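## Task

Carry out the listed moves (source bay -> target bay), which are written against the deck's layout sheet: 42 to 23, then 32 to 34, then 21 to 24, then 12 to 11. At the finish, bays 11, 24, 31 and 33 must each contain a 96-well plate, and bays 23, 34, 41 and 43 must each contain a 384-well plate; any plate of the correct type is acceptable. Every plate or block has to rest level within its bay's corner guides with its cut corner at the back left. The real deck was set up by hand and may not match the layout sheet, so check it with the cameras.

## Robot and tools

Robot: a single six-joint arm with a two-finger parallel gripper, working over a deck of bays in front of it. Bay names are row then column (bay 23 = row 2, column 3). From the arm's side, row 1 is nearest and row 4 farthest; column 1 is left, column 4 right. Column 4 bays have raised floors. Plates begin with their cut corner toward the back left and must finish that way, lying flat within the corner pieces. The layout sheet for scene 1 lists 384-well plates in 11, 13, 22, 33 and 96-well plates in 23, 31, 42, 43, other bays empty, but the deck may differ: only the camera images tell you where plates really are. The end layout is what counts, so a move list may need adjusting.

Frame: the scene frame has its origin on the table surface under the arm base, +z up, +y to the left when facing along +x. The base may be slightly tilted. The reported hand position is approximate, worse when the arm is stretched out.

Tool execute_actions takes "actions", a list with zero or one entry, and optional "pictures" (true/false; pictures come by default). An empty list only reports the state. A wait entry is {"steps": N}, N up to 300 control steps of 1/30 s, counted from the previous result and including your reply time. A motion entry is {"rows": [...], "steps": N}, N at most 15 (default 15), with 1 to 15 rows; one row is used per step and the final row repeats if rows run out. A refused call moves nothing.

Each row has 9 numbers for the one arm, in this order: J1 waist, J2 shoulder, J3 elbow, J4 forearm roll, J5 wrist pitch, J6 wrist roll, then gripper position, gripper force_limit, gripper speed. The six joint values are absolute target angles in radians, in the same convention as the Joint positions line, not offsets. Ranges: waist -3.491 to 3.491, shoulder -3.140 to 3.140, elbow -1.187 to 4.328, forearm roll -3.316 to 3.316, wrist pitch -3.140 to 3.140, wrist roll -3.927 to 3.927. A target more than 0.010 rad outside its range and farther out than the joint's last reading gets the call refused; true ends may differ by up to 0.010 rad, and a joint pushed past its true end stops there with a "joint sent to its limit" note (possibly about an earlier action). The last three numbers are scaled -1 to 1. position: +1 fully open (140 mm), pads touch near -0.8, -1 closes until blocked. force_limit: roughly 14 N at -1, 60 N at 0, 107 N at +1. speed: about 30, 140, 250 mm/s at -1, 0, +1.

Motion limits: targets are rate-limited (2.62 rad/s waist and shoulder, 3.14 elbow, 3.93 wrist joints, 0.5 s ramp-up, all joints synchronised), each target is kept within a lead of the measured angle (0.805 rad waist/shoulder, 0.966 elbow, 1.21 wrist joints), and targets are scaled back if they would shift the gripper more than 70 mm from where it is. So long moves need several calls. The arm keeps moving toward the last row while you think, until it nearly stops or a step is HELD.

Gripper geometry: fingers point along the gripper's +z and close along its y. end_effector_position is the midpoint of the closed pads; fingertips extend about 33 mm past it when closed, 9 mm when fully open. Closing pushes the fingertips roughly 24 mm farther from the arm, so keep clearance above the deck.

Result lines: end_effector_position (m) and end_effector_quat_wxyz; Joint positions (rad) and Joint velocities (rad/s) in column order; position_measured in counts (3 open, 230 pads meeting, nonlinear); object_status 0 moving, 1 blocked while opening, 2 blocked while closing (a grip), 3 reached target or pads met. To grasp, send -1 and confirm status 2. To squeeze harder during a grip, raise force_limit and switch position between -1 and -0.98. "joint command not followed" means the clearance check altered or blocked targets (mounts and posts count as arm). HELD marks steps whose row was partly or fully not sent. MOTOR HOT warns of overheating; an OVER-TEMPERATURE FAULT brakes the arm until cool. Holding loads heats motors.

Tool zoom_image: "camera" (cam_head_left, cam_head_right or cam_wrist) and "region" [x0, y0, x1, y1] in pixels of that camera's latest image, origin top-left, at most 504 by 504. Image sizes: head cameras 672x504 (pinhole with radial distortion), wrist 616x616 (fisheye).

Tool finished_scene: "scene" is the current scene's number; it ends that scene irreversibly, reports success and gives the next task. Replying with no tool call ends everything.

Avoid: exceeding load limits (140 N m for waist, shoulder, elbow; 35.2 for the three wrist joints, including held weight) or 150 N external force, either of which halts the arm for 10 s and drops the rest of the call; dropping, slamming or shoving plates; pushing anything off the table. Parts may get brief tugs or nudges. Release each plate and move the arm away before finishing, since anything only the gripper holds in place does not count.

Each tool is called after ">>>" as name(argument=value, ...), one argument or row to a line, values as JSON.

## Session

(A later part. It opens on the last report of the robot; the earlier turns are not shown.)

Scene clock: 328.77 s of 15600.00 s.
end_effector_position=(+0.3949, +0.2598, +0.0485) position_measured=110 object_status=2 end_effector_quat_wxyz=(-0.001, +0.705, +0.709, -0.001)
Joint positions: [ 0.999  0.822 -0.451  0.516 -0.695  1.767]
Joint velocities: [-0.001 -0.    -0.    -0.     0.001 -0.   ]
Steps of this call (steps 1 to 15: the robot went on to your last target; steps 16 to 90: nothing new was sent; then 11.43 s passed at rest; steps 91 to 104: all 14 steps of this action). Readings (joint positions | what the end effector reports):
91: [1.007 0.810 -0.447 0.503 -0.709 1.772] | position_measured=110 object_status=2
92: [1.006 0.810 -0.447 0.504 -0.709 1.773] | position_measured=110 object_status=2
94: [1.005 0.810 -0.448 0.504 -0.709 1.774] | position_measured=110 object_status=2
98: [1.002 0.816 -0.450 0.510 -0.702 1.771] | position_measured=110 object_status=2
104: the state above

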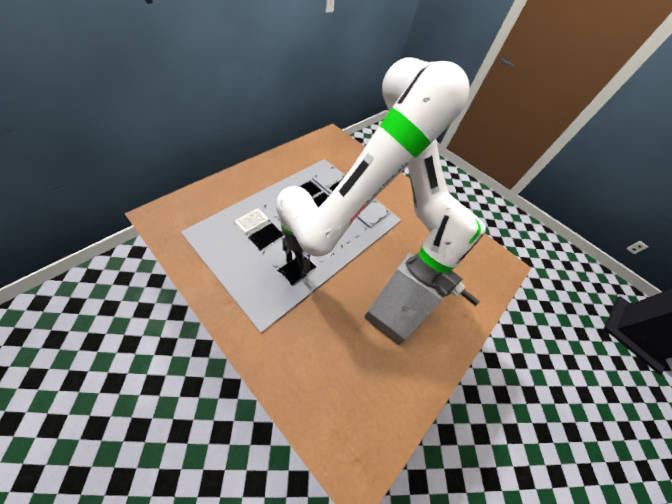

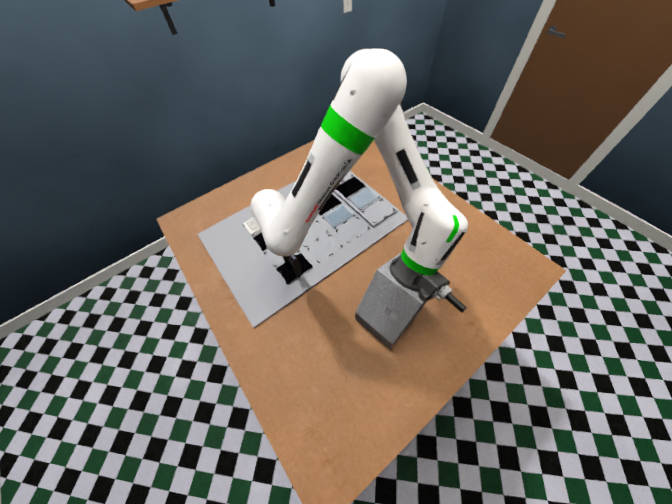

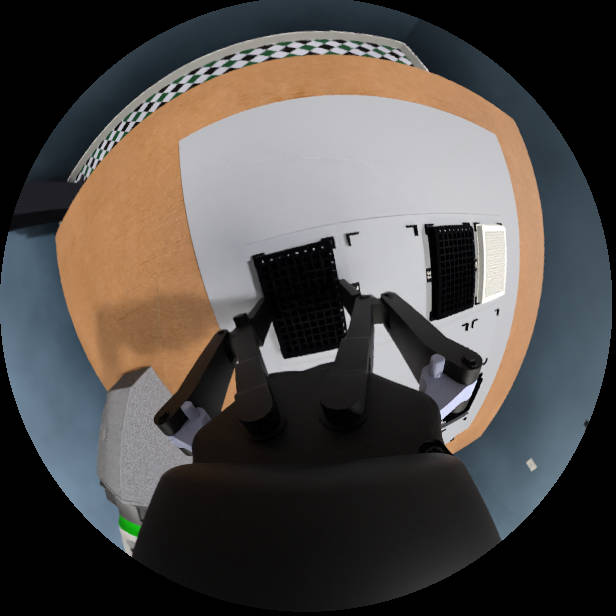

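Yaw went the wrong way slightly; fix, release.

>>> execute_actions(
  actions=[
    {"rows":[[0.9994,0.8215,-0.4514,0.5159,-0.6945,1.762,-1,0,-0.5],[0.9994,0.8215,-0.4514,0.5159,-0.6945,1.762,-1,0,-0.5],[0.9994,0.8215,-0.4514,0.5159,-0.6945,1.762,-1,0,-0.5],[0.9994,0.8215,-0.4514,0.5159,-0.6945,1.762,-1,0,-0.5],[0.9994,0.8215,-0.4514,0.5159,-0.6945,1.762,0.3,0,-0.5]],"steps":15},
  ],
  pictures=false,
)

>>> execute_actions(
  actions=[
    {"rows":[[1.0263,0.7655,-0.4328,0.4598,-0.7648,1.799,0.3,0,-0.5]],"steps":10},
  ],
)

>>> zoom_image(
  camera="cam_wrist",
  region=[200, 210, 400, 380],
)

>>> execute_actions(
  actions=[
    {"rows":[[0.777,0.362,-0.186,0.401,-1.296,2.287,0.3,0,-0.5]],"steps":15},
  ],
  pictures=false,
)

>>> execute_actions(
  actions=[
    {"steps":25},
  ],
)

>>> zoom_image(
  camera="cam_head_left",
  region=[170, 140, 420, 340],
)

Scene clock: 338.47 s of 15600.00 s.
end_effector_position=(+0.3949, +0.2599, +0.0486) position_measured=91 object_status=0 end_effector_quat_wxyz=(-0.001, +0.707, +0.707, -0.001)
Joint positions: [ 0.999  0.821 -0.451  0.516 -0.694  1.762]
Joint velocities: [ 0.002  0.001 -0.    -0.     0.001  0.001]
Steps of this call (steps 1 to 15: the robot went on to your last target; steps 16 to 90: nothing new was sent; then 6.20 s passed at rest; steps 91 to 105: all 15 steps of this action). Readings (joint positions | what the end effector reports):
91: [0.999 0.821 -0.451 0.516 -0.694 1.767] | position_measured=110 object_status=2
92: [0.999 0.821 -0.451 0.516 -0.694 1.764] | position_measured=110 object_status=2
94: [0.999 0.821 -0.451 0.516 -0.694 1.762] | position_measured=110 object_status=2
98: [0.999 0.821 -0.451 0.516 -0.694 1.762] | position_measured=98 object_status=0
105: the state above

Scene clock: 338.80 s of 15600.00 s.
end_effector_position=(+0.3949, +0.2594, +0.0807) position_measured=91 object_status=3 end_effector_quat_wxyz=(-0.001, +0.709, +0.706, -0.001)
Joint positions: [ 1.026  0.766 -0.433  0.46  -0.765  1.799]
Joint velocities: [-0.001 -0.001 -0.001 -0.    -0.002  0.   ]
Steps of this call (steps 1 to 10: all 10 steps of this action). Readings (joint positions | what the end effector reports):
1: [0.999 0.821 -0.451 0.516 -0.695 1.762] | position_measured=91 object_status=0
2: [1.001 0.818 -0.450 0.512 -0.699 1.764] | position_measured=91 object_status=0
4: [1.012 0.795 -0.442 0.489 -0.728 1.780] | position_measured=91 object_status=3
8: [1.026 0.766 -0.433 0.460 -0.764 1.799] | position_measured=91 object_status=3
10: the state above

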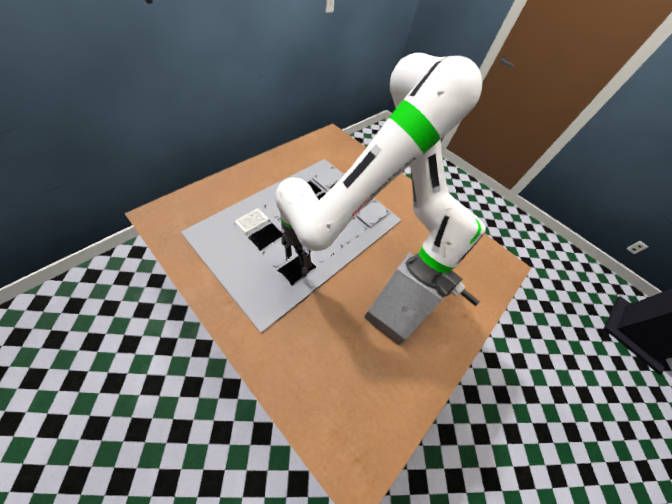

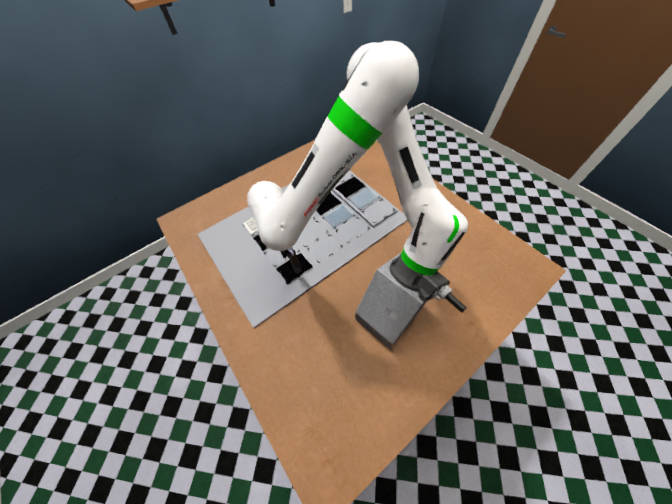

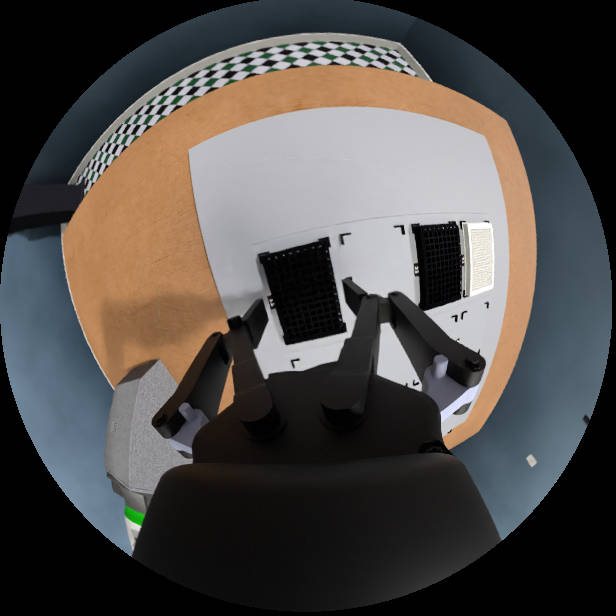

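Region (200, 210, 400, 380) of cam_wrist's 616x616 image, scaled by 2.520, with more detail than that image has; it fills the top 428 rows of this view, and the rest is white.

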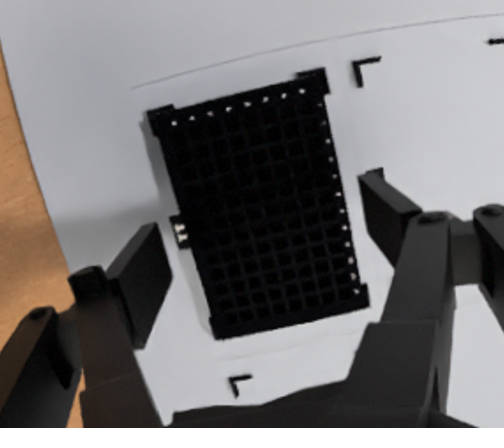

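Scene clock: 339.30 s of 15600.00 s.
end_effector_position=(+0.4963, +0.1460, +0.2255) position_measured=91 object_status=3 end_effector_quat_wxyz=(+0.006, +0.707, +0.708, +0.002)
Joint positions: [ 0.86   0.497 -0.268  0.421 -1.119  2.124]
Joint velocities: [-0.395 -0.642  0.392 -0.093 -0.836  0.77 ]
Steps of this call (steps 1 to 15: all 15 steps of this action). Readings (joint positions | what the end effector reports):
1: [1.026 0.765 -0.433 0.460 -0.765 1.799] | position_measured=91 object_status=3
2: [1.025 0.762 -0.431 0.459 -0.770 1.804] | position_measured=91 object_status=3
4: [1.010 0.738 -0.416 0.456 -0.801 1.832] | position_measured=91 object_status=3
8: [0.955 0.650 -0.362 0.443 -0.917 1.939] | position_measured=91 object_status=3
15: the state above

Scene clock: 340.13 s of 15600.00 s.
end_effector_position=(+0.5182, +0.0647, +0.2966) position_measured=91 object_status=3 end_effector_quat_wxyz=(-0.001, +0.707, +0.708, -0.001)
Joint positions: [ 0.777  0.362 -0.186  0.401 -1.296  2.287]
Joint velocities: [ 0.    -0.    -0.     0.001 -0.     0.001]
Steps of this call (steps 1 to 25: the robot went on to your last target). Readings (joint positions | what the end effector reports):
1: [0.847 0.475 -0.255 0.418 -1.147 2.150] | position_measured=91 object_status=3
2: [0.834 0.453 -0.242 0.414 -1.176 2.176] | position_measured=91 object_status=3
4: [0.807 0.410 -0.216 0.408 -1.232 2.228] | position_measured=91 object_status=3
8: [0.777 0.363 -0.186 0.401 -1.295 2.286] | position_measured=91 object_status=3
25: the state above

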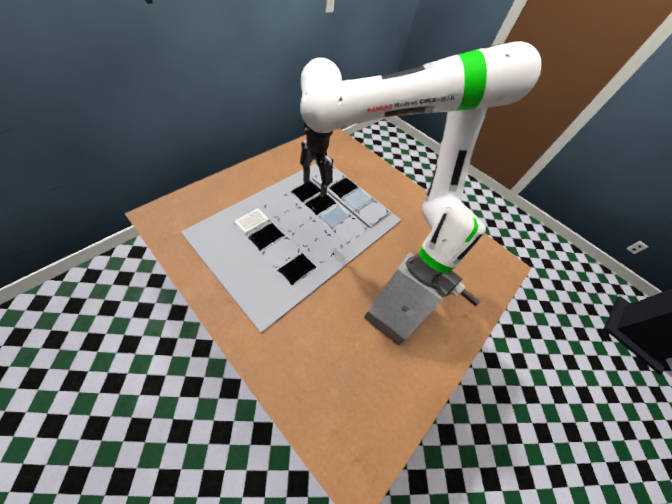

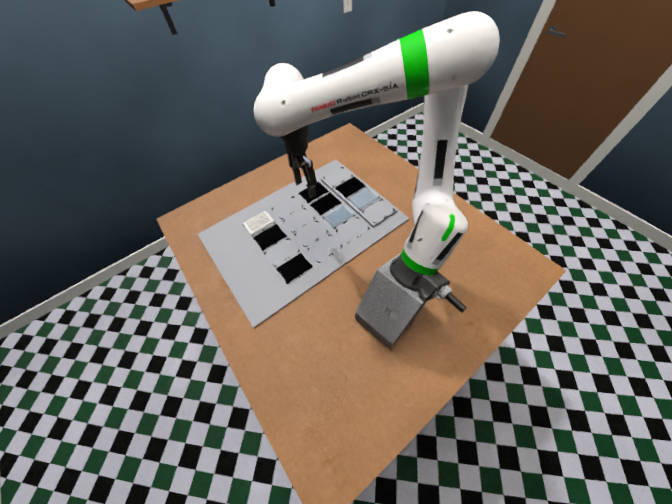

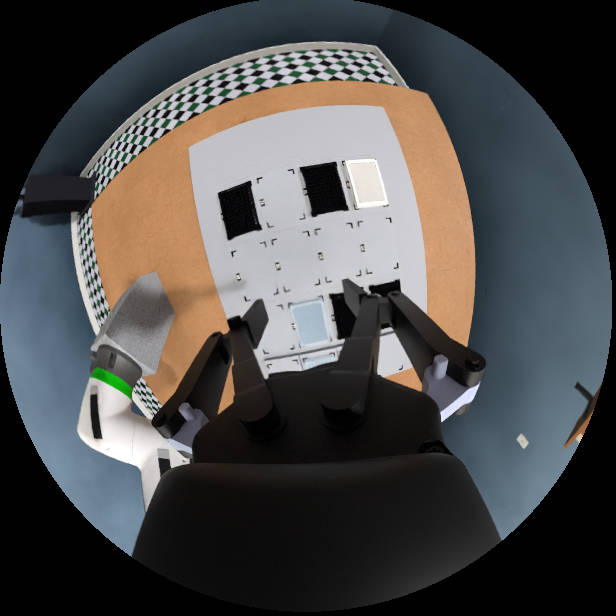

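Region (170, 140, 420, 340) of cam_head_left's 672x504 image, scaled by 2.016, with more detail than that image has; it fills the top 403 rows of this view, and the rest is white.

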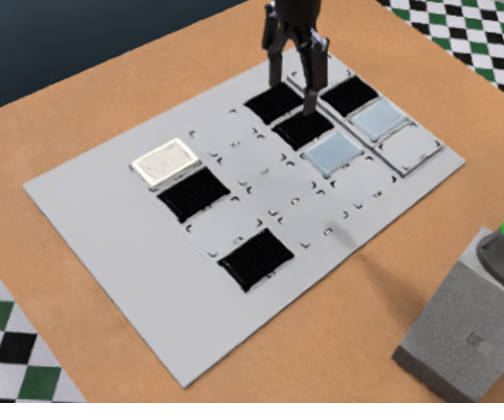

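>>> finished_scene(
  scene=2,
)

The scene is finished: the task was done.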